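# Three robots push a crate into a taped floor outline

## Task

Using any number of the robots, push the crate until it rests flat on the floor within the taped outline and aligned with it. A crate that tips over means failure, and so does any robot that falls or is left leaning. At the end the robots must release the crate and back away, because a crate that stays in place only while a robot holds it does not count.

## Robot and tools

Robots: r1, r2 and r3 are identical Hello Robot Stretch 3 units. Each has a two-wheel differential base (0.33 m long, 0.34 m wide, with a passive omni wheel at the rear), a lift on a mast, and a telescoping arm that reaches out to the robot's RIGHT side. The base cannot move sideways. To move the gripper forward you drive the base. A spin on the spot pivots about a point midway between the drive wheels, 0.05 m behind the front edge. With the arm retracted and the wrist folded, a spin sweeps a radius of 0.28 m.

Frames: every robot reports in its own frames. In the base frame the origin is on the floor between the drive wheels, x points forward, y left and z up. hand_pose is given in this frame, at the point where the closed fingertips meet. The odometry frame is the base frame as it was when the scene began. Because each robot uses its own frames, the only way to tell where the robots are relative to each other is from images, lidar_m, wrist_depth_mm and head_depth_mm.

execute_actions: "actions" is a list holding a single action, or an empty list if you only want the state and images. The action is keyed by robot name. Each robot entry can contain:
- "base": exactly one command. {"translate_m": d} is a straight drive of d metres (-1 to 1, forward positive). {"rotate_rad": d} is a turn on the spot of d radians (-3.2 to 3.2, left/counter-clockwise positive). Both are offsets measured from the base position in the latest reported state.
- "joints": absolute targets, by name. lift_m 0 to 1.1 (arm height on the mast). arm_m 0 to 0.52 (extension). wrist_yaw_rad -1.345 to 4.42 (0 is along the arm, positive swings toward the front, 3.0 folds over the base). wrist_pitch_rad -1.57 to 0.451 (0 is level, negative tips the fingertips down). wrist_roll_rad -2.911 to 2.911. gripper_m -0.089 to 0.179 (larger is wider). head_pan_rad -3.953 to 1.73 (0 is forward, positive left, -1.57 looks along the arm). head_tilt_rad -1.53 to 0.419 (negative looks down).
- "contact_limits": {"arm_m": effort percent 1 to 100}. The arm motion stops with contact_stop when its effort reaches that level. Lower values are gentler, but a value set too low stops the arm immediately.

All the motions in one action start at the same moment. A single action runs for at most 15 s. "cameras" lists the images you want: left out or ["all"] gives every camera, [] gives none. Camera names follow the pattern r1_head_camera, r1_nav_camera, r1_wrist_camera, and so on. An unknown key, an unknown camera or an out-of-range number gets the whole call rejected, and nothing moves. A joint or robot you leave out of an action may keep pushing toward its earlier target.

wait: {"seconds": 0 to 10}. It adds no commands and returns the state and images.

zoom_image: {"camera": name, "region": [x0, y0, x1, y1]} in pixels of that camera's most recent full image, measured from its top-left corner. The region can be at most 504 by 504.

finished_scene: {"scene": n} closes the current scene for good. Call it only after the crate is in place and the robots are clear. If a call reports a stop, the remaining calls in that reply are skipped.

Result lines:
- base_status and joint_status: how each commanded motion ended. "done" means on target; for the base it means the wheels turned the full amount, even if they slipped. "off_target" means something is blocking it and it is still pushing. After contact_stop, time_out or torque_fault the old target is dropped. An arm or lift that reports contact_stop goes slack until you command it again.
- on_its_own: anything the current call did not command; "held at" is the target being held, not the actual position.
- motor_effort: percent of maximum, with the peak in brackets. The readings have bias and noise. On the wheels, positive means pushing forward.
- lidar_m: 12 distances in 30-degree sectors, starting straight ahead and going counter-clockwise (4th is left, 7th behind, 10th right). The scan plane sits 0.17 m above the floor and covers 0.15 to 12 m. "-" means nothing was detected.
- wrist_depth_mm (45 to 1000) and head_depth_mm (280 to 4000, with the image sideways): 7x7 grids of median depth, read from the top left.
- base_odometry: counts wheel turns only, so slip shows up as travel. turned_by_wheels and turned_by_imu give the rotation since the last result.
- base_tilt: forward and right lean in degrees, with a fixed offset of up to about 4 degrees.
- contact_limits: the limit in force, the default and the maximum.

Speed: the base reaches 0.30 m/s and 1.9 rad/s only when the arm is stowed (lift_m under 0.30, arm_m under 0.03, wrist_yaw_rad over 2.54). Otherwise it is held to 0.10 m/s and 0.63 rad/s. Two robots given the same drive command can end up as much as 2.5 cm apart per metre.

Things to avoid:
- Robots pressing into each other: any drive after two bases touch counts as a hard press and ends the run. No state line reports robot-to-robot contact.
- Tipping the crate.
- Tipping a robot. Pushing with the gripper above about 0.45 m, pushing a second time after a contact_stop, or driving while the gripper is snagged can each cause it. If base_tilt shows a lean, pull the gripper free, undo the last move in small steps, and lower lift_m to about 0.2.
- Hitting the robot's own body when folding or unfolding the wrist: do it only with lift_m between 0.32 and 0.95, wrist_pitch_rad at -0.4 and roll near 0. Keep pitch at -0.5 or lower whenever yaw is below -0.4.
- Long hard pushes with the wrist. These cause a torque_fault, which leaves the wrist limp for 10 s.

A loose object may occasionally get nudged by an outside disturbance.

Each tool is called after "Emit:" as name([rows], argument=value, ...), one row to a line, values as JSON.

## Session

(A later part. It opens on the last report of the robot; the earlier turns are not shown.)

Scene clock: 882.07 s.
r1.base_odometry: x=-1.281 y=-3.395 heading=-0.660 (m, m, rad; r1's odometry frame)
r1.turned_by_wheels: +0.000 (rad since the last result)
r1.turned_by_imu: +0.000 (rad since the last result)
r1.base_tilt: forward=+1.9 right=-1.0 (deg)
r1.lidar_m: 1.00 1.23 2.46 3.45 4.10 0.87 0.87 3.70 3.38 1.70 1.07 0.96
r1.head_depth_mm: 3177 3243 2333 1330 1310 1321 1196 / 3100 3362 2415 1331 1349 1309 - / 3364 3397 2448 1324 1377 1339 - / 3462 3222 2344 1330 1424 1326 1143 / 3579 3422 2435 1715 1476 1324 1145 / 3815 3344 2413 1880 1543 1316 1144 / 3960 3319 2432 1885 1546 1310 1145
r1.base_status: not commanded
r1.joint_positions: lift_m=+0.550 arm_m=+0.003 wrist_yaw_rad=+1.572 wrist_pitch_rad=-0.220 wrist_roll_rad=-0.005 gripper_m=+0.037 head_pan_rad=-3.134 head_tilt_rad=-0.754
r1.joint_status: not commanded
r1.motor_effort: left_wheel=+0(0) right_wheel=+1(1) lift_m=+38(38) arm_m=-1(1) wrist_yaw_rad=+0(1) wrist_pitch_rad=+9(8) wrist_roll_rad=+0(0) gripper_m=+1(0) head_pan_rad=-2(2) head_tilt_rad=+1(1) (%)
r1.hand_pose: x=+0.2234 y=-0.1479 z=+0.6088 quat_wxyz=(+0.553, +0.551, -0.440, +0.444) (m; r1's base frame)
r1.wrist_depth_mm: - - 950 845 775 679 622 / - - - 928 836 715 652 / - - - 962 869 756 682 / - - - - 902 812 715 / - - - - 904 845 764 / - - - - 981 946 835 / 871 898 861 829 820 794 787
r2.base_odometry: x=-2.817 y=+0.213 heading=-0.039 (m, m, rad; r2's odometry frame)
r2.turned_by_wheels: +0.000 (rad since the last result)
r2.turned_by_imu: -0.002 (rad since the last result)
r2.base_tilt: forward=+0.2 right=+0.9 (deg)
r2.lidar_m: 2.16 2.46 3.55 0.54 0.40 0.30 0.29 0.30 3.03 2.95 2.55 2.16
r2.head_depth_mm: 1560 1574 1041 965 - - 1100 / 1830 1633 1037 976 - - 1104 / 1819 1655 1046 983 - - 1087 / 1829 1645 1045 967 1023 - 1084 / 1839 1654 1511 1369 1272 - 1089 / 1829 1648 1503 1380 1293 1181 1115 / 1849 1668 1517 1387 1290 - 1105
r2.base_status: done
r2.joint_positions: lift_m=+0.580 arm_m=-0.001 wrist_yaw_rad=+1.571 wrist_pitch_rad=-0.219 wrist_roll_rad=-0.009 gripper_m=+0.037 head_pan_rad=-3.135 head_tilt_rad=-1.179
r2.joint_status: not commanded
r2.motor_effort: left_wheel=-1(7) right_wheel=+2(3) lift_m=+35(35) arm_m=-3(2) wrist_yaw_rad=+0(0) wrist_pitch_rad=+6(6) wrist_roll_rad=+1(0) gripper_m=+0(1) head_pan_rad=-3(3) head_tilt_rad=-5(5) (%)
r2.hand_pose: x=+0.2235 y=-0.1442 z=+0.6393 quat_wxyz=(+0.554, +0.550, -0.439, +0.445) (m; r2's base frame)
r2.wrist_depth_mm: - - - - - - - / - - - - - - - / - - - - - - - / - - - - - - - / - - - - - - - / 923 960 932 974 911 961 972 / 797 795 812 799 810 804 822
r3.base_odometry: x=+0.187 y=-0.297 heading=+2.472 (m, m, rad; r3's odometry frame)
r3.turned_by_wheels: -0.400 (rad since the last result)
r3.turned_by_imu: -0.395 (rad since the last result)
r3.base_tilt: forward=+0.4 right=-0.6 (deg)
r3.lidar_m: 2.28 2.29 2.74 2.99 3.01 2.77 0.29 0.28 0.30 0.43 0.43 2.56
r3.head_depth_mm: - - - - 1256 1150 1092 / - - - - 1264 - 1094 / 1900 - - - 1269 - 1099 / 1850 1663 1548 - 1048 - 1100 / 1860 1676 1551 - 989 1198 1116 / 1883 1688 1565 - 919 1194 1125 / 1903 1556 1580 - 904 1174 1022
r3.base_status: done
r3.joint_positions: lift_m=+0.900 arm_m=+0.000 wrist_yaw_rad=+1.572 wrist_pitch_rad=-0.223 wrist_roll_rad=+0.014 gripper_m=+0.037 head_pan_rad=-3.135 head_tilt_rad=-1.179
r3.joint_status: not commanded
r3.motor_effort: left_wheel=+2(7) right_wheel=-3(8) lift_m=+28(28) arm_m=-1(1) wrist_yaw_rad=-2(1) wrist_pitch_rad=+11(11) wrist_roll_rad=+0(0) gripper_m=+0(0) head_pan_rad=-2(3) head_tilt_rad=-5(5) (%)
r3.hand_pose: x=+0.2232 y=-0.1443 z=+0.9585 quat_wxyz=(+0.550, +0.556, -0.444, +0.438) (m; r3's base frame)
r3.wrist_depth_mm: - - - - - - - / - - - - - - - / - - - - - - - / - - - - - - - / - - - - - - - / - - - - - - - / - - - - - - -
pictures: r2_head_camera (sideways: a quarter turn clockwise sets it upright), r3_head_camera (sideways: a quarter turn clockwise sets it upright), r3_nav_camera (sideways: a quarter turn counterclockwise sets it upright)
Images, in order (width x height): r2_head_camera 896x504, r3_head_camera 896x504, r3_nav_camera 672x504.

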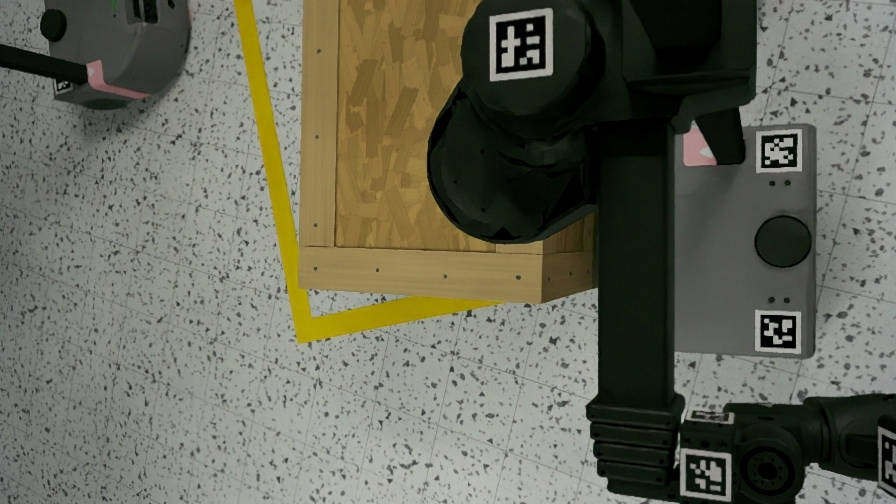

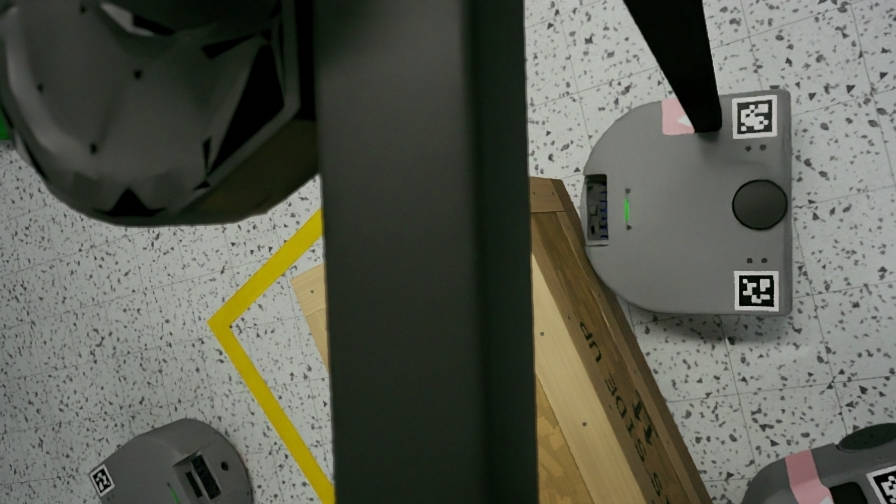

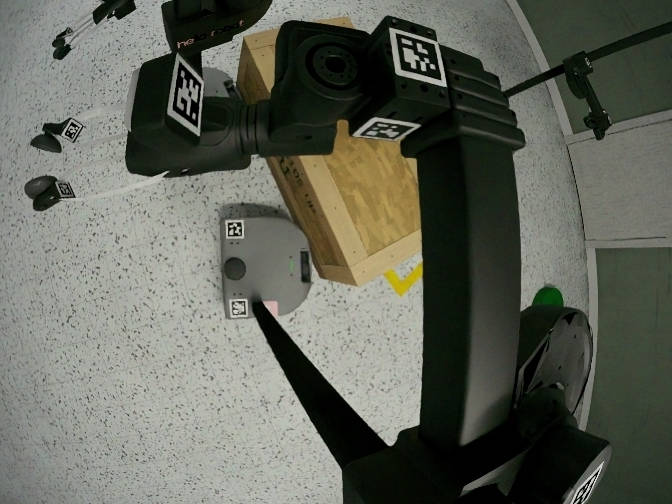

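Emit:
execute_actions([
  {"r2":{"base":{"translate_m":-0.01}},"r3":{"base":{"translate_m":0.22}}},
], cameras=[])

Emit:
execute_actions([
  {"r3":{"base":{"rotate_rad":0.45}}},
], cameras=["r3_head_camera","r3_nav_camera"])

Scene clock: 889.43 s.
r1.base_odometry: x=-1.281 y=-3.395 heading=-0.660 (m, m, rad; r1's odometry frame)
r1.turned_by_wheels: +0.000 (rad since the last result)
r1.turned_by_imu: +0.000 (rad since the last result)
r1.base_tilt: forward=+1.9 right=-1.0 (deg)
r1.lidar_m: 1.00 1.23 2.46 3.44 4.11 0.87 0.86 3.73 3.38 1.70 1.07 0.96
r1.head_depth_mm: 3181 3210 2375 1337 1306 1319 1192 / 3260 3396 2427 1336 1348 1326 - / 3317 3412 2438 1320 1395 1344 - / 3513 3226 2352 1330 1431 1320 1149 / 3629 3329 2423 1741 1474 1318 1141 / 3812 3366 2419 1883 1560 1310 1142 / 3911 3329 2442 1892 1554 1310 1143
r1.base_status: not commanded
r1.joint_positions: lift_m=+0.550 arm_m=+0.003 wrist_yaw_rad=+1.572 wrist_pitch_rad=-0.220 wrist_roll_rad=-0.005 gripper_m=+0.037 head_pan_rad=-3.134 head_tilt_rad=-0.754
r1.joint_status: not commanded
r1.motor_effort: left_wheel=-1(0) right_wheel=+1(0) lift_m=+39(38) arm_m=-1(1) wrist_yaw_rad=-3(3) wrist_pitch_rad=+8(8) wrist_roll_rad=+0(0) gripper_m=+0(0) head_pan_rad=-1(1) head_tilt_rad=+1(1) (%)
r1.hand_pose: x=+0.2234 y=-0.1479 z=+0.6088 quat_wxyz=(+0.553, +0.551, -0.440, +0.444) (m; r1's base frame)
r1.wrist_depth_mm: - - 931 856 777 681 630 / - - - 909 820 713 647 / - - - 948 840 743 692 / - - - - 947 795 739 / - - - - 916 851 773 / - - - - 961 878 821 / 888 884 880 818 820 810 776
r2.base_odometry: x=-2.827 y=+0.214 heading=-0.040 (m, m, rad; r2's odometry frame)
r2.turned_by_wheels: +0.000 (rad since the last result)
r2.turned_by_imu: -0.001 (rad since the last result)
r2.base_tilt: forward=+0.2 right=+0.9 (deg)
r2.lidar_m: 2.17 2.47 0.50 3.56 0.38 0.29 0.28 0.29 3.03 2.94 2.55 2.17
r2.head_depth_mm: 1561 1575 1038 967 - - 1098 / 1820 1631 1040 976 - - 1102 / 1821 1641 1038 981 - - 1083 / 1833 1646 1043 965 981 - 1090 / 1836 1662 1506 1366 1269 - 1089 / 1839 1658 1515 1383 1297 1172 1115 / 1842 1665 1516 1377 1293 - 1101
r2.base_status: translate_m off_target (by the wheels' count: -0.0097 of -0.0100)
r2.joint_positions: lift_m=+0.580 arm_m=-0.001 wrist_yaw_rad=+1.571 wrist_pitch_rad=-0.219 wrist_roll_rad=-0.009 gripper_m=+0.037 head_pan_rad=-3.135 head_tilt_rad=-1.179
r2.joint_status: not commanded
r2.on_its_own: left_wheel is at rest, and its effort (-49) is outside its rest range (-18 to +18); right_wheel is at rest, and its effort (-45) is outside its rest range (-18 to +18)
r2.motor_effort: left_wheel=-49(53) right_wheel=-45(52) lift_m=+35(35) arm_m=-2(3) wrist_yaw_rad=+0(1) wrist_pitch_rad=+6(6) wrist_roll_rad=+1(1) gripper_m=+0(1) head_pan_rad=-4(3) head_tilt_rad=-4(5) (%)
r2.hand_pose: x=+0.2235 y=-0.1442 z=+0.6393 quat_wxyz=(+0.554, +0.550, -0.439, +0.445) (m; r2's base frame)
r2.wrist_depth_mm: - - - - - - - / - - - - - - - / - - - - - - - / - - - - - - - / - - - - - - - / 939 930 918 958 921 966 952 / 796 803 787 803 813 808 798
r3.base_odometry: x=+0.014 y=-0.161 heading=+2.472 (m, m, rad; r3's odometry frame)
r3.turned_by_wheels: +0.000 (rad since the last result)
r3.turned_by_imu: -0.001 (rad since the last result)
r3.base_tilt: forward=+0.4 right=-0.5 (deg)
r3.lidar_m: 2.06 2.07 2.48 3.03 3.05 3.01 0.49 0.48 0.43 0.43 3.78 2.32
r3.head_depth_mm: - - - - 1245 1150 1092 / - - - - 1260 - 1099 / 1893 - - - 1291 - 1102 / 1853 1666 1071 - 1296 - 1105 / 1867 1676 1083 - 1285 1203 1118 / 1890 1703 1091 - 1282 1201 1125 / 1661 1671 1099 - 1232 1060 1128
r3.base_status: done
r3.joint_positions: lift_m=+0.900 arm_m=+0.000 wrist_yaw_rad=+1.572 wrist_pitch_rad=-0.223 wrist_roll_rad=+0.014 gripper_m=+0.037 head_pan_rad=-3.135 head_tilt_rad=-1.179
r3.joint_status: not commanded
r3.motor_effort: left_wheel=+2(7) right_wheel=-3(4) lift_m=+28(28) arm_m=-1(1) wrist_yaw_rad=-2(2) wrist_pitch_rad=+11(11) wrist_roll_rad=+0(0) gripper_m=+0(1) head_pan_rad=-3(4) head_tilt_rad=-4(4) (%)
r3.hand_pose: x=+0.2232 y=-0.1443 z=+0.9585 quat_wxyz=(+0.550, +0.556, -0.444, +0.438) (m; r3's base frame)
r3.wrist_depth_mm: - - - - - - - / - - - - - - - / - - - - - - - / - - - - - - - / - - - - - - - / - - - - - - - / - - - - - - -
pictures: none
No camera images: the call's "cameras" was empty. Leave "cameras" out to get every camera's image.

Scene clock: 891.20 s.
r1.base_odometry: x=-1.281 y=-3.395 heading=-0.660 (m, m, rad; r1's odometry frame)
r1.turned_by_wheels: +0.000 (rad since the last result)
r1.turned_by_imu: +0.000 (rad since the last result)
r1.base_tilt: forward=+1.8 right=-1.0 (deg)
r1.lidar_m: 1.00 1.23 2.45 3.45 4.11 0.87 0.86 3.75 3.39 1.69 1.07 0.96
r1.head_depth_mm: 3128 3251 2350 1323 1321 1321 1192 / 3312 3369 2421 1328 1350 1313 - / 3272 3240 2449 1327 1400 1349 - / 3453 3371 2331 1319 1437 1318 1145 / 3720 3385 2434 1710 1466 1318 1144 / 3796 3377 2423 1897 1551 1314 1139 / 3994 3376 2429 1903 1554 1311 1149
r1.base_status: not commanded
r1.joint_positions: lift_m=+0.550 arm_m=+0.003 wrist_yaw_rad=+1.572 wrist_pitch_rad=-0.220 wrist_roll_rad=-0.005 gripper_m=+0.037 head_pan_rad=-3.134 head_tilt_rad=-0.754
r1.joint_status: not commanded
r1.motor_effort: left_wheel=+0(1) right_wheel=+1(0) lift_m=+38(38) arm_m=-1(1) wrist_yaw_rad=-2(1) wrist_pitch_rad=+8(8) wrist_roll_rad=+0(0) gripper_m=+0(0) head_pan_rad=-2(2) head_tilt_rad=+0(1) (%)
r1.hand_pose: x=+0.2234 y=-0.1479 z=+0.6088 quat_wxyz=(+0.553, +0.551, -0.440, +0.444) (m; r1's base frame)
r1.wrist_depth_mm: - - 964 855 775 673 625 / - - - 910 824 701 654 / - - - 948 849 761 659 / - - - - 944 828 748 / - - - - 928 833 755 / - - - - 958 923 802 / 884 884 874 850 804 804 794
r2.base_odometry: x=-2.827 y=+0.214 heading=-0.040 (m, m, rad; r2's odometry frame)
r2.turned_by_wheels: +0.000 (rad since the last result)
r2.turned_by_imu: +0.000 (rad since the last result)
r2.base_tilt: forward=+0.3 right=+1.0 (deg)
r2.lidar_m: 2.17 2.48 0.49 0.61 0.38 0.29 0.28 0.29 3.05 2.93 2.55 2.17
r2.head_depth_mm: 1575 1559 1034 969 - - 1064 / 1817 1623 1042 979 - - 1100 / 1832 1645 1042 982 - - 1091 / 1842 1657 1042 963 989 - 1092 / 1833 1661 1500 1368 1276 - 1090 / 1832 1668 1506 1373 1284 1178 1117 / 1846 1676 1506 1397 1293 - 1110
r2.base_status: not commanded
r2.joint_positions: lift_m=+0.580 arm_m=-0.001 wrist_yaw_rad=+1.571 wrist_pitch_rad=-0.219 wrist_roll_rad=-0.009 gripper_m=+0.037 head_pan_rad=-3.135 head_tilt_rad=-1.179
r2.joint_status: not commanded
r2.on_its_own: left_wheel is at rest, and its effort (-49) is outside its rest range (-18 to +18); right_wheel is at rest, and its effort (-44) is outside its rest range (-18 to +18)
r2.motor_effort: left_wheel=-49(49) right_wheel=-44(44) lift_m=+35(35) arm_m=-2(2) wrist_yaw_rad=+0(0) wrist_pitch_rad=+6(6) wrist_roll_rad=+1(1) gripper_m=+0(0) head_pan_rad=-2(3) head_tilt_rad=-5(3) (%)
r2.hand_pose: x=+0.2235 y=-0.1442 z=+0.6393 quat_wxyz=(+0.554, +0.550, -0.439, +0.445) (m; r2's base frame)
r2.wrist_depth_mm: - - - - - - - / - - - - - - - / - - - - - - - / - - - - - - - / - - - - - - - / 916 958 920 952 929 951 980 / 780 800 780 783 801 812 797
r3.base_odometry: x=+0.014 y=-0.161 heading=+2.922 (m, m, rad; r3's odometry frame)
r3.turned_by_wheels: +0.450 (rad since the last result)
r3.turned_by_imu: +0.444 (rad since the last result)
r3.base_tilt: forward=+0.5 right=-0.5 (deg)
r3.lidar_m: 2.07 2.37 3.03 3.04 3.16 0.50 0.48 0.51 0.43 3.48 2.43 2.06
r3.head_depth_mm: - - - - 1250 1144 1089 / - - - - 1266 - 1096 / 1657 - - - 1282 - 1102 / 1670 1668 1072 - 1294 - 1106 / 1861 1677 1081 - 1289 1204 1119 / 1885 1699 1088 - 1158 1195 1126 / 1905 1709 1099 - 1121 1204 1136
r3.base_status: done
r3.joint_positions: lift_m=+0.900 arm_m=+0.000 wrist_yaw_rad=+1.572 wrist_pitch_rad=-0.223 wrist_roll_rad=+0.014 gripper_m=+0.037 head_pan_rad=-3.135 head_tilt_rad=-1.179
r3.joint_status: not commanded
r3.motor_effort: left_wheel=-2(5) right_wheel=+3(8) lift_m=+28(28) arm_m=-1(1) wrist_yaw_rad=-1(1) wrist_pitch_rad=+11(11) wrist_roll_rad=+0(0) gripper_m=+0(0) head_pan_rad=-4(3) head_tilt_rad=-3(5) (%)
r3.hand_pose: x=+0.2232 y=-0.1443 z=+0.9585 quat_wxyz=(+0.550, +0.556, -0.444, +0.438) (m; r3's base frame)
r3.wrist_depth_mm: - - - - - - - / - - - - - - - / - - - - - - - / - - - - - - - / - - - - - - - / - - - - - - - / - - - - - - -
pictures: r3_head_camera (sideways: a quarter turn clockwise sets it upright), r3_nav_camera (sideways: a quarter turn counterclockwise sets it upright)
Images, in order (width x height): r3_head_camera 896x504, r3_nav_camera 672x504.

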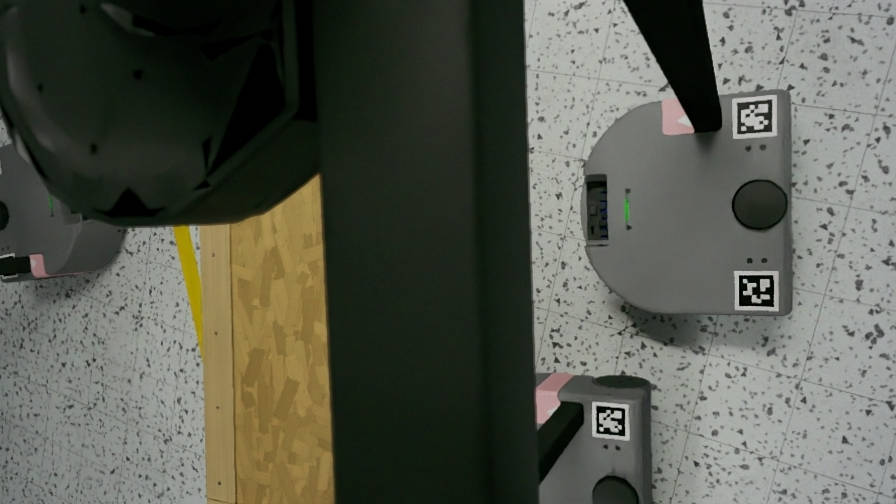

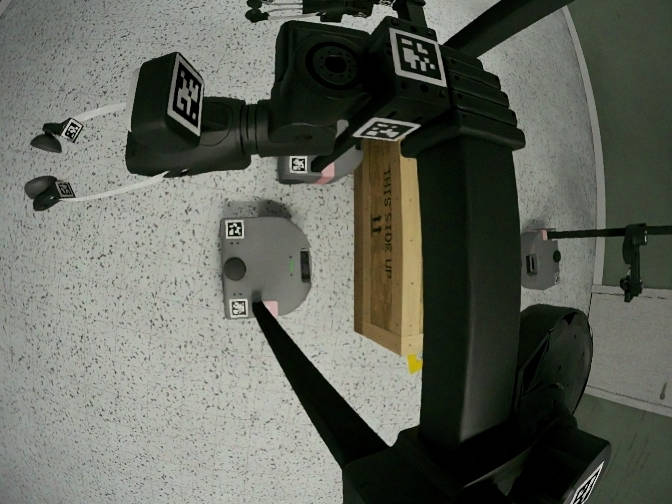

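Gap similar to before. Reverse and push.

Emit:
execute_actions([
  {"r3":{"base":{"translate_m":-0.2}}},
], cameras=["r3_head_camera"])

Emit:
execute_actions([
  {"r2":{"base":{"translate_m":-0.15}},"r3":{"base":{"translate_m":-0.15}}},
], cameras=["r1_head_camera","r2_head_camera","r3_head_camera"])

Scene clock: 897.63 s.
r1.base_odometry: x=-1.281 y=-3.395 heading=-0.660 (m, m, rad; r1's odometry frame)
r1.turned_by_wheels: +0.000 (rad since the last result)
r1.turned_by_imu: +0.000 (rad since the last result)
r1.base_tilt: forward=+1.9 right=-1.0 (deg)
r1.lidar_m: 1.00 1.23 2.46 3.45 4.11 0.87 0.87 3.73 3.39 1.70 1.07 0.96
r1.head_depth_mm: 3118 3198 2354 1329 1310 1316 1183 / 3249 3373 2445 1331 1343 1329 - / 3300 3382 2429 1329 1374 1340 - / 3488 3219 2329 1332 1418 1314 1141 / 3595 3345 2438 1721 1476 1320 1153 / 3809 3360 2402 1902 1554 1309 1148 / 3961 3366 2430 1896 1554 1312 1144
r1.base_status: not commanded
r1.joint_positions: lift_m=+0.550 arm_m=+0.003 wrist_yaw_rad=+1.572 wrist_pitch_rad=-0.220 wrist_roll_rad=-0.005 gripper_m=+0.037 head_pan_rad=-3.134 head_tilt_rad=-0.754
r1.joint_status: not commanded
r1.motor_effort: left_wheel=-1(1) right_wheel=+1(1) lift_m=+38(38) arm_m=-1(1) wrist_yaw_rad=-2(2) wrist_pitch_rad=+8(8) wrist_roll_rad=+0(0) gripper_m=+0(0) head_pan_rad=-1(1) head_tilt_rad=+1(0) (%)
r1.hand_pose: x=+0.2234 y=-0.1479 z=+0.6088 quat_wxyz=(+0.553, +0.551, -0.440, +0.444) (m; r1's base frame)
r1.wrist_depth_mm: - - 933 859 795 677 626 / - - - 889 814 697 652 / - - - 952 861 737 689 / - - - - 934 796 741 / - - - - 920 847 769 / - - - - 954 890 804 / 906 900 864 838 804 795 808
r2.base_odometry: x=-2.827 y=+0.214 heading=-0.040 (m, m, rad; r2's odometry frame)
r2.turned_by_wheels: +0.000 (rad since the last result)
r2.turned_by_imu: -0.001 (rad since the last result)
r2.base_tilt: forward=+0.3 right=+1.0 (deg)
r2.lidar_m: 2.16 2.48 3.56 0.45 0.38 0.29 0.28 0.29 3.03 2.95 2.56 2.17
r2.head_depth_mm: 1567 1589 1039 964 - - 1078 / 1827 1618 1039 981 - - 1100 / 1810 1645 1048 980 - - 1090 / 1822 1666 1043 965 984 - 1088 / 1836 1668 1514 1369 1276 - 1092 / 1840 1662 1516 1389 1288 1171 1108 / 1850 1658 1510 1382 1295 - 1103
r2.base_status: not commanded
r2.joint_positions: lift_m=+0.580 arm_m=-0.001 wrist_yaw_rad=+1.571 wrist_pitch_rad=-0.219 wrist_roll_rad=-0.009 gripper_m=+0.037 head_pan_rad=-3.135 head_tilt_rad=-1.179
r2.joint_status: not commanded
r2.on_its_own: left_wheel is at rest, and its effort (-49) is outside its rest range (-18 to +18); right_wheel is at rest, and its effort (-45) is outside its rest range (-18 to +18)
r2.motor_effort: left_wheel=-49(49) right_wheel=-45(44) lift_m=+35(35) arm_m=-2(3) wrist_yaw_rad=+0(0) wrist_pitch_rad=+6(6) wrist_roll_rad=+1(1) gripper_m=+0(0) head_pan_rad=-4(3) head_tilt_rad=-4(4) (%)
r2.hand_pose: x=+0.2235 y=-0.1442 z=+0.6393 quat_wxyz=(+0.554, +0.550, -0.439, +0.445) (m; r2's base frame)
r2.wrist_depth_mm: - - - - - - - / - - - - - - - / - - - - - - - / - - - - - - - / - - - - - - - / 923 954 918 969 920 969 964 / 803 798 797 795 812 797 805
r3.base_odometry: x=+0.209 y=-0.204 heading=+2.922 (m, m, rad; r3's odometry frame)
r3.turned_by_wheels: +0.000 (rad since the last result)
r3.turned_by_imu: -0.001 (rad since the last result)
r3.base_tilt: forward=+0.4 right=-0.6 (deg)
r3.lidar_m: 2.26 2.59 3.09 3.08 0.39 0.29 0.28 0.30 0.34 0.34 2.65 2.26
r3.head_depth_mm: - - - - 1219 1150 1093 / - - - - 1146 - 1095 / 1892 - - - 1051 - 1095 / 1618 1630 1312 - 1062 - 1107 / 1859 1670 1318 - 1192 1199 1116 / 1885 1694 1333 - 1130 1103 1133 / 1903 1716 1342 - 1118 1038 1130
r3.base_status: done
r3.joint_positions: lift_m=+0.900 arm_m=+0.000 wrist_yaw_rad=+1.572 wrist_pitch_rad=-0.223 wrist_roll_rad=+0.014 gripper_m=+0.037 head_pan_rad=-3.135 head_tilt_rad=-1.179
r3.joint_status: not commanded
r3.motor_effort: left_wheel=-1(8) right_wheel=+3(5) lift_m=+28(28) arm_m=+0(1) wrist_yaw_rad=-1(2) wrist_pitch_rad=+11(11) wrist_roll_rad=+0(0) gripper_m=-1(0) head_pan_rad=-3(3) head_tilt_rad=-4(5) (%)
r3.hand_pose: x=+0.2232 y=-0.1443 z=+0.9585 quat_wxyz=(+0.550, +0.556, -0.444, +0.438) (m; r3's base frame)
r3.wrist_depth_mm: - - - - - - - / - - - - - - - / - - - - - - - / - - - - - - - / - - - - - - - / - - - - - - - / - - - - - - -
pictures: r3_head_camera (sideways: a quarter turn clockwise sets it upright)
Images, in order (width x height): r3_head_camera 896x504.

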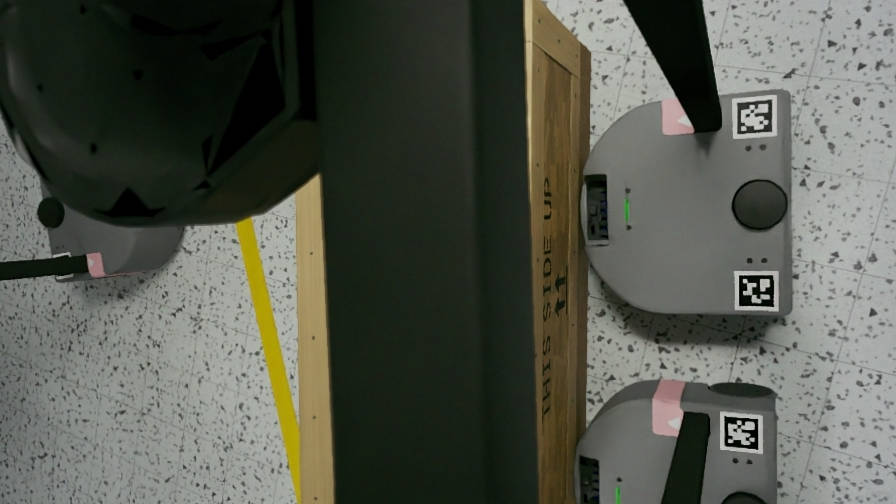

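Scene clock: 901.37 s.
r1.base_odometry: x=-1.281 y=-3.395 heading=-0.660 (m, m, rad; r1's odometry frame)
r1.turned_by_wheels: +0.000 (rad since the last result)
r1.turned_by_imu: +0.000 (rad since the last result)
r1.base_tilt: forward=+1.9 right=-1.0 (deg)
r1.lidar_m: 1.00 1.23 2.46 3.45 0.90 0.73 0.73 3.74 3.40 1.70 1.07 0.96
r1.head_depth_mm: 3047 3346 2353 1323 1150 1286 1197 / 3264 3376 2444 1328 1165 1298 - / 3308 3404 2452 1318 1177 1326 - / 3481 3208 2325 1314 1199 1316 1148 / 3643 3385 2417 1780 1275 1313 1140 / 3820 3346 2420 1903 1547 1314 1140 / - 3450 2389 1879 1545 1306 1143
r1.base_status: not commanded
r1.joint_positions: lift_m=+0.550 arm_m=+0.003 wrist_yaw_rad=+1.572 wrist_pitch_rad=-0.220 wrist_roll_rad=-0.005 gripper_m=+0.037 head_pan_rad=-3.134 head_tilt_rad=-0.754
r1.joint_status: not commanded
r1.motor_effort: left_wheel=+0(1) right_wheel=+1(1) lift_m=+38(38) arm_m=-1(1) wrist_yaw_rad=-2(2) wrist_pitch_rad=+8(8) wrist_roll_rad=+0(0) gripper_m=+0(1) head_pan_rad=-1(2) head_tilt_rad=+0(1) (%)
r1.hand_pose: x=+0.2234 y=-0.1479 z=+0.6088 quat_wxyz=(+0.553, +0.551, -0.440, +0.444) (m; r1's base frame)
r1.wrist_depth_mm: - - 950 827 775 702 638 / - - - 904 823 710 662 / - - - 993 881 771 675 / - - - - 893 803 719 / - - - - 915 842 767 / - - - - 942 899 836 / 894 892 852 857 833 811 799
r2.base_odometry: x=-2.977 y=+0.220 heading=-0.039 (m, m, rad; r2's odometry frame)
r2.turned_by_wheels: +0.000 (rad since the last result)
r2.turned_by_imu: +0.015 (rad since the last result)
r2.base_tilt: forward=+0.2 right=+0.9 (deg)
r2.lidar_m: 2.30 2.65 3.59 0.44 0.37 0.28 0.28 0.29 4.77 2.92 2.69 2.30
r2.head_depth_mm: 1544 1499 1036 966 - - 1079 / 1810 1611 1043 978 - - 1105 / 1813 1639 1041 980 - - 1092 / 1832 1646 1049 962 988 - 1090 / 1837 1665 1507 1382 1273 - 1084 / 1847 1644 1505 1382 1294 1180 1112 / 1835 1666 1512 1387 1295 - 1101
r2.base_status: translate_m off_target (by the wheels' count: -0.1497 of -0.1500)
r2.joint_positions: lift_m=+0.580 arm_m=-0.001 wrist_yaw_rad=+1.571 wrist_pitch_rad=-0.219 wrist_roll_rad=-0.009 gripper_m=+0.037 head_pan_rad=-3.135 head_tilt_rad=-1.179
r2.joint_status: not commanded
r2.on_its_own: left_wheel is at rest, and its effort (-37) is outside its rest range (-18 to +18); right_wheel is at rest, and its effort (-52) is outside its rest range (-18 to +18)
r2.motor_effort: left_wheel=-37(75) right_wheel=-52(63) lift_m=+35(36) arm_m=-3(2) wrist_yaw_rad=+0(0) wrist_pitch_rad=+6(6) wrist_roll_rad=+1(1) gripper_m=+1(1) head_pan_rad=-4(3) head_tilt_rad=-4(4) (%)
r2.hand_pose: x=+0.2235 y=-0.1442 z=+0.6393 quat_wxyz=(+0.554, +0.550, -0.439, +0.445) (m; r2's base frame)
r2.wrist_depth_mm: - - - - - - - / - - - - - - - / - - - - - - - / - - - - - - - / - - - - - - - / 934 959 914 965 931 961 970 / 779 802 802 783 804 805 812
r3.base_odometry: x=+0.355 y=-0.237 heading=+2.921 (m, m, rad; r3's odometry frame)
r3.turned_by_wheels: +0.000 (rad since the last result)
r3.turned_by_imu: +0.012 (rad since the last result)
r3.base_tilt: forward=+0.4 right=-0.5 (deg)
r3.lidar_m: 2.40 2.77 3.12 3.12 0.37 0.28 0.28 0.29 0.34 0.34 2.79 2.40
r3.head_depth_mm: - - - - 1217 1144 1092 / - - - - 1109 - 1096 / 1889 - - - 1016 - 1101 / 1804 1589 1306 - 1040 - 1106 / 1860 1681 1322 - 1193 1198 1120 / 1874 1703 1333 - 1123 1095 1122 / 1909 1721 1341 - 1118 1044 1133
r3.base_status: translate_m off_target (by the wheels' count: -0.1496 of -0.1500)
r3.joint_positions: lift_m=+0.900 arm_m=+0.000 wrist_yaw_rad=+1.572 wrist_pitch_rad=-0.222 wrist_roll_rad=+0.014 gripper_m=+0.037 head_pan_rad=-3.135 head_tilt_rad=-1.179
r3.joint_status: not commanded
r3.on_its_own: left_wheel is at rest, and its effort (-62) is outside its rest range (-18 to +18); right_wheel is at rest, and its effort (-53) is outside its rest range (-18 to +18)
r3.motor_effort: left_wheel=-62(99) right_wheel=-53(83) lift_m=+28(28) arm_m=-1(0) wrist_yaw_rad=-2(1) wrist_pitch_rad=+11(11) wrist_roll_rad=+0(0) gripper_m=-1(0) head_pan_rad=-3(3) head_tilt_rad=-4(5) (%)
r3.hand_pose: x=+0.2233 y=-0.1443 z=+0.9587 quat_wxyz=(+0.549, +0.555, -0.445, +0.438) (m; r3's base frame)
r3.wrist_depth_mm: - - - - - - - / - - - - - - - / - - - - - - - / - - - - - - - / - - - - - - - / - - - - - - - / - - - - - - -
pictures: r1_head_camera (sideways: a quarter turn clockwise sets it upright), r2_head_camera (sideways: a quarter turn clockwise sets it upright), r3_head_camera (sideways: a quarter turn clockwise sets it upright)
Images, in order (width x height): r1_head_camera 896x504, r2_head_camera 896x504, r3_head_camera 896x504.

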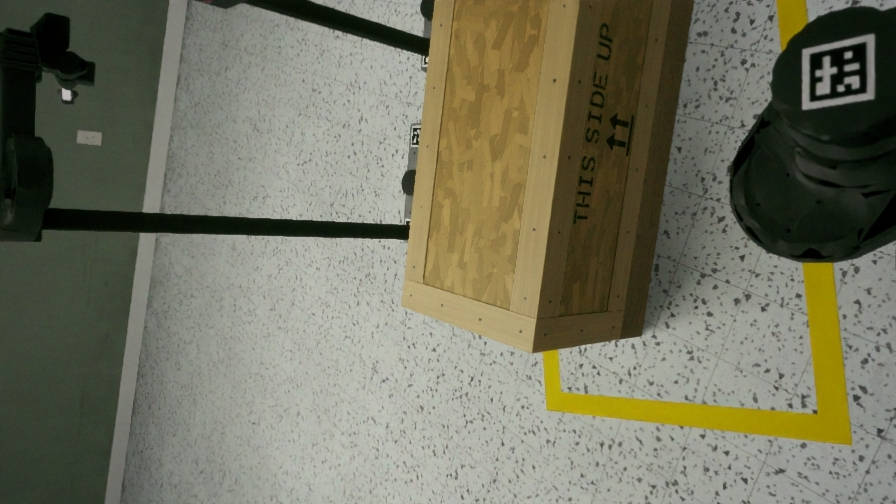

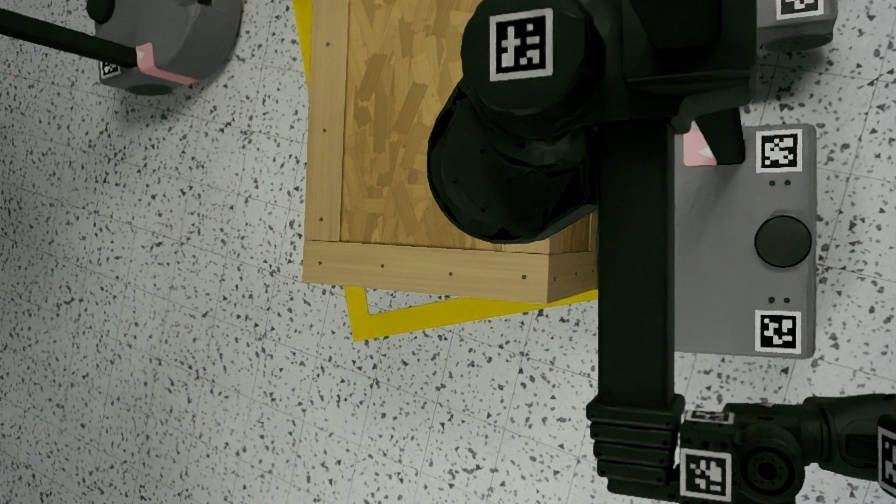

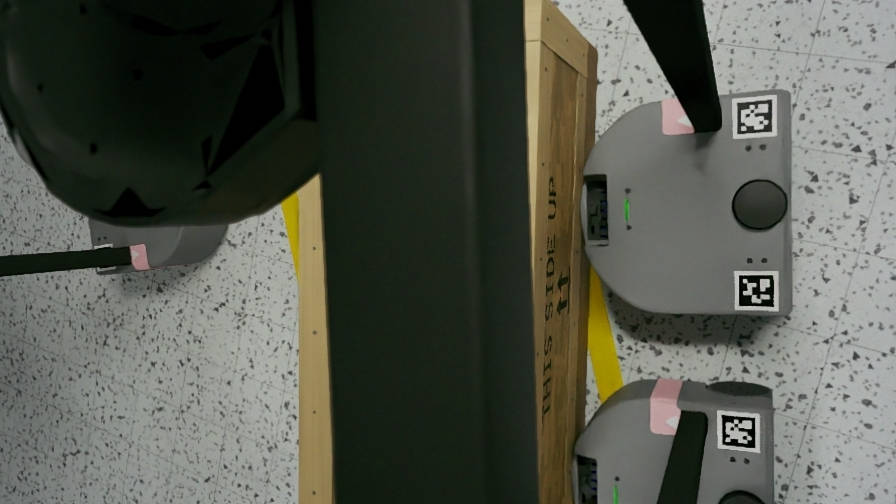

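Emit:
execute_actions([
  {"r1":{"base":{"rotate_rad":1.663}},"r2":{"base":{"translate_m":-0.14}},"r3":{"base":{"translate_m":-0.14}}},
], cameras=["r2_head_camera","r3_head_camera","r1_nav_camera"])

Scene clock: 914.80 s.
r1.base_odometry: x=-1.281 y=-3.395 heading=+1.003 (m, m, rad; r1's odometry frame)
r1.turned_by_wheels: +1.663 (rad since the last result)
r1.turned_by_imu: +1.669 (rad since the last result)
r1.base_tilt: forward=+2.0 right=-1.0 (deg)
r1.lidar_m: 3.46 0.69 0.60 0.60 3.62 3.40 1.53 1.04 0.96 1.01 1.31 3.00
r1.head_depth_mm: 2924 3115 2426 1898 1559 1319 1199 / 3039 3259 2437 1901 1557 1317 - / 2591 2961 2441 1896 1550 1347 - / 2020 2310 2357 1900 1545 1319 1146 / 1667 1857 2084 1904 1553 1321 1141 / 1422 1551 1713 1816 1546 1314 1143 / 1239 1324 1449 1550 1541 1322 1143
r1.base_status: done
r1.joint_positions: lift_m=+0.550 arm_m=+0.003 wrist_yaw_rad=+1.572 wrist_pitch_rad=-0.220 wrist_roll_rad=-0.005 gripper_m=+0.037 head_pan_rad=-3.134 head_tilt_rad=-0.754
r1.joint_status: not commanded
r1.motor_effort: left_wheel=-3(8) right_wheel=+3(9) lift_m=+38(38) arm_m=-1(1) wrist_yaw_rad=-1(2) wrist_pitch_rad=+9(8) wrist_roll_rad=+0(0) gripper_m=+0(0) head_pan_rad=-2(2) head_tilt_rad=+0(1) (%)
r1.hand_pose: x=+0.2234 y=-0.1479 z=+0.6088 quat_wxyz=(+0.553, +0.551, -0.440, +0.444) (m; r1's base frame)
r1.wrist_depth_mm: - - - - - - - / - - - - - - - / - - - - - - - / - - - - - - - / 695 - - - - - - / 654 - - - 979 987 966 / 681 835 844 847 816 815 791
r2.base_odometry: x=-3.116 y=+0.225 heading=-0.039 (m, m, rad; r2's odometry frame)
r2.turned_by_wheels: +0.000 (rad since the last result)
r2.turned_by_imu: +0.010 (rad since the last result)
r2.base_tilt: forward=+0.3 right=+0.9 (deg)
r2.lidar_m: 2.44 2.82 3.62 0.44 0.37 0.28 0.28 0.29 4.61 2.89 2.83 2.43
r2.head_depth_mm: 1812 1595 1041 966 - - 1081 / 1810 1636 1037 980 - - 1099 / 1822 1637 1039 982 - - 1086 / 1820 1639 1042 961 987 - 1094 / 1831 1658 1498 1383 1275 - 1093 / 1844 1651 1509 1383 1284 1171 1116 / 1858 1662 1500 1380 1296 - 1100
r2.base_status: translate_m off_target (by the wheels' count: -0.1397 of -0.1400)
r2.joint_positions: lift_m=+0.580 arm_m=-0.001 wrist_yaw_rad=+1.571 wrist_pitch_rad=-0.219 wrist_roll_rad=-0.009 gripper_m=+0.037 head_pan_rad=-3.135 head_tilt_rad=-1.179
r2.joint_status: not commanded
r2.on_its_own: left_wheel is at rest, and its effort (-38) is outside its rest range (-18 to +18); right_wheel is at rest, and its effort (-51) is outside its rest range (-18 to +18)
r2.motor_effort: left_wheel=-38(61) right_wheel=-51(64) lift_m=+36(35) arm_m=-2(2) wrist_yaw_rad=+0(0) wrist_pitch_rad=+6(6) wrist_roll_rad=+1(1) gripper_m=+0(0) head_pan_rad=-3(3) head_tilt_rad=-4(4) (%)
r2.hand_pose: x=+0.2235 y=-0.1442 z=+0.6393 quat_wxyz=(+0.554, +0.550, -0.439, +0.445) (m; r2's base frame)
r2.wrist_depth_mm: - - - - - - - / - - - - - - - / - - - - - - - / - - - - - - - / - - - - - - - / 942 947 914 941 938 960 972 / 797 802 794 805 797 812 794
r3.base_odometry: x=+0.491 y=-0.268 heading=+2.921 (m, m, rad; r3's odometry frame)
r3.turned_by_wheels: -0.001 (rad since the last result)
r3.turned_by_imu: +0.010 (rad since the last result)
r3.base_tilt: forward=+0.5 right=-0.6 (deg)
r3.lidar_m: 2.52 2.93 3.15 3.16 0.36 0.28 0.28 0.30 0.34 0.34 2.91 2.52
r3.head_depth_mm: - - - - 1197 1145 1093 / - - - - 1101 - 1100 / 1905 - - - 1013 - 1098 / 1857 1666 1306 - 1051 - 1103 / 1864 1688 1319 - 1216 1198 1118 / 1884 1700 1327 - 1121 1092 1124 / 1906 1712 1340 - 1132 1038 1133
r3.base_status: translate_m off_target (by the wheels' count: -0.1396 of -0.1400)
r3.joint_positions: lift_m=+0.900 arm_m=+0.000 wrist_yaw_rad=+1.572 wrist_pitch_rad=-0.222 wrist_roll_rad=+0.014 gripper_m=+0.037 head_pan_rad=-3.135 head_tilt_rad=-1.179
r3.joint_status: not commanded
r3.on_its_own: left_wheel is at rest, and its effort (-62) is outside its rest range (-18 to +18); right_wheel is at rest, and its effort (-51) is outside its rest range (-18 to +18)
r3.motor_effort: left_wheel=-62(85) right_wheel=-51(78) lift_m=+28(28) arm_m=-1(1) wrist_yaw_rad=-1(0) wrist_pitch_rad=+11(11) wrist_roll_rad=+0(0) gripper_m=+0(1) head_pan_rad=-4(4) head_tilt_rad=-4(5) (%)
r3.hand_pose: x=+0.2233 y=-0.1443 z=+0.9587 quat_wxyz=(+0.549, +0.555, -0.445, +0.438) (m; r3's base frame)
r3.wrist_depth_mm: - - - - - - - / - - - - - - - / - - - - - - - / - - - - - - - / - - - - - - - / - - - - - - - / - - - - - - -
pictures: r1_nav_camera (sideways: a quarter turn counterclockwise sets it upright), r2_head_camera (sideways: a quarter turn clockwise sets it upright), r3_head_camera (sideways: a quarter turn clockwise sets it upright)
Images, in order (width x height): r1_nav_camera 672x504, r2_head_camera 896x504, r3_head_camera 896x504.

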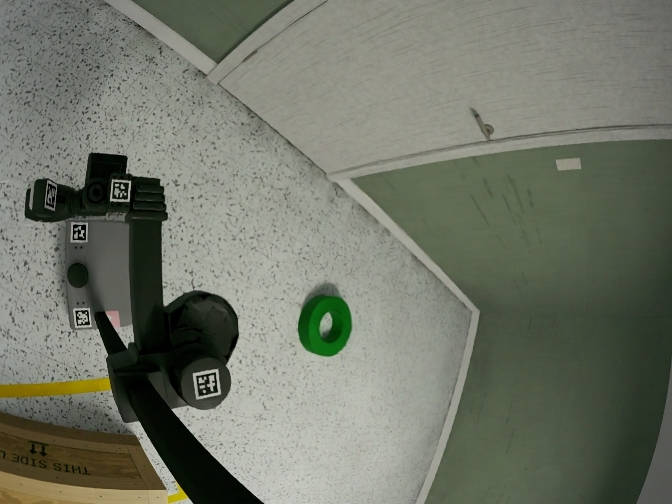

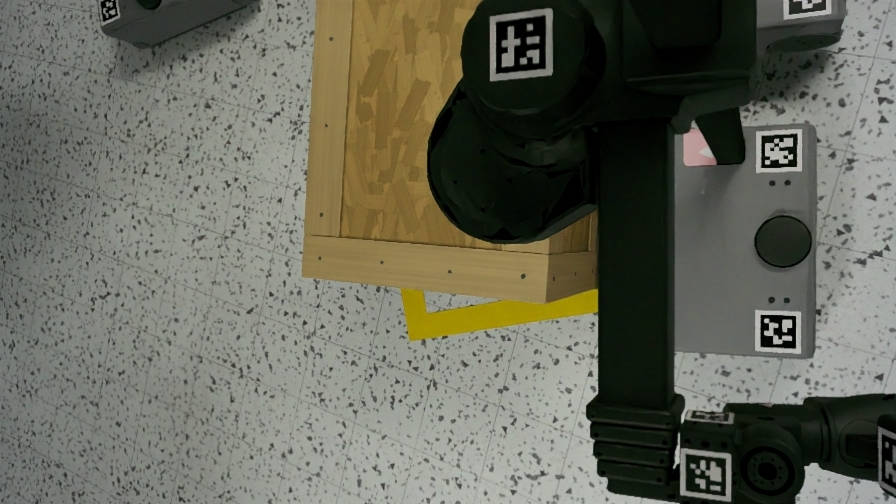

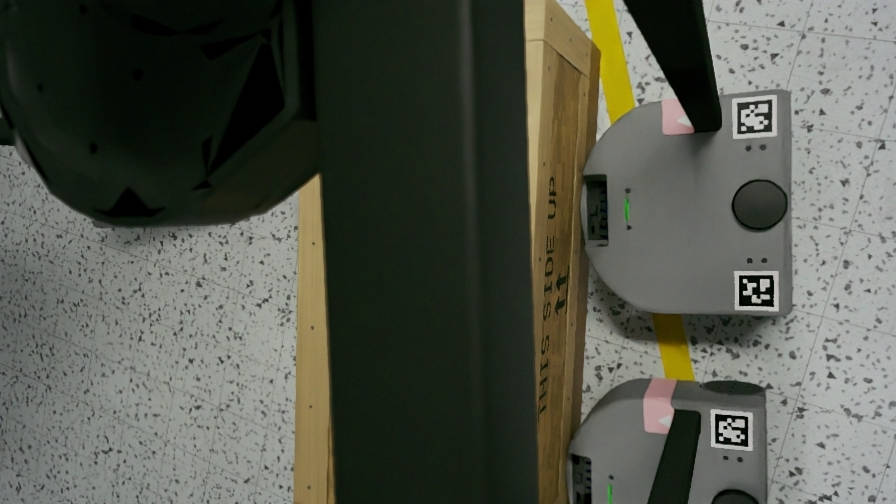

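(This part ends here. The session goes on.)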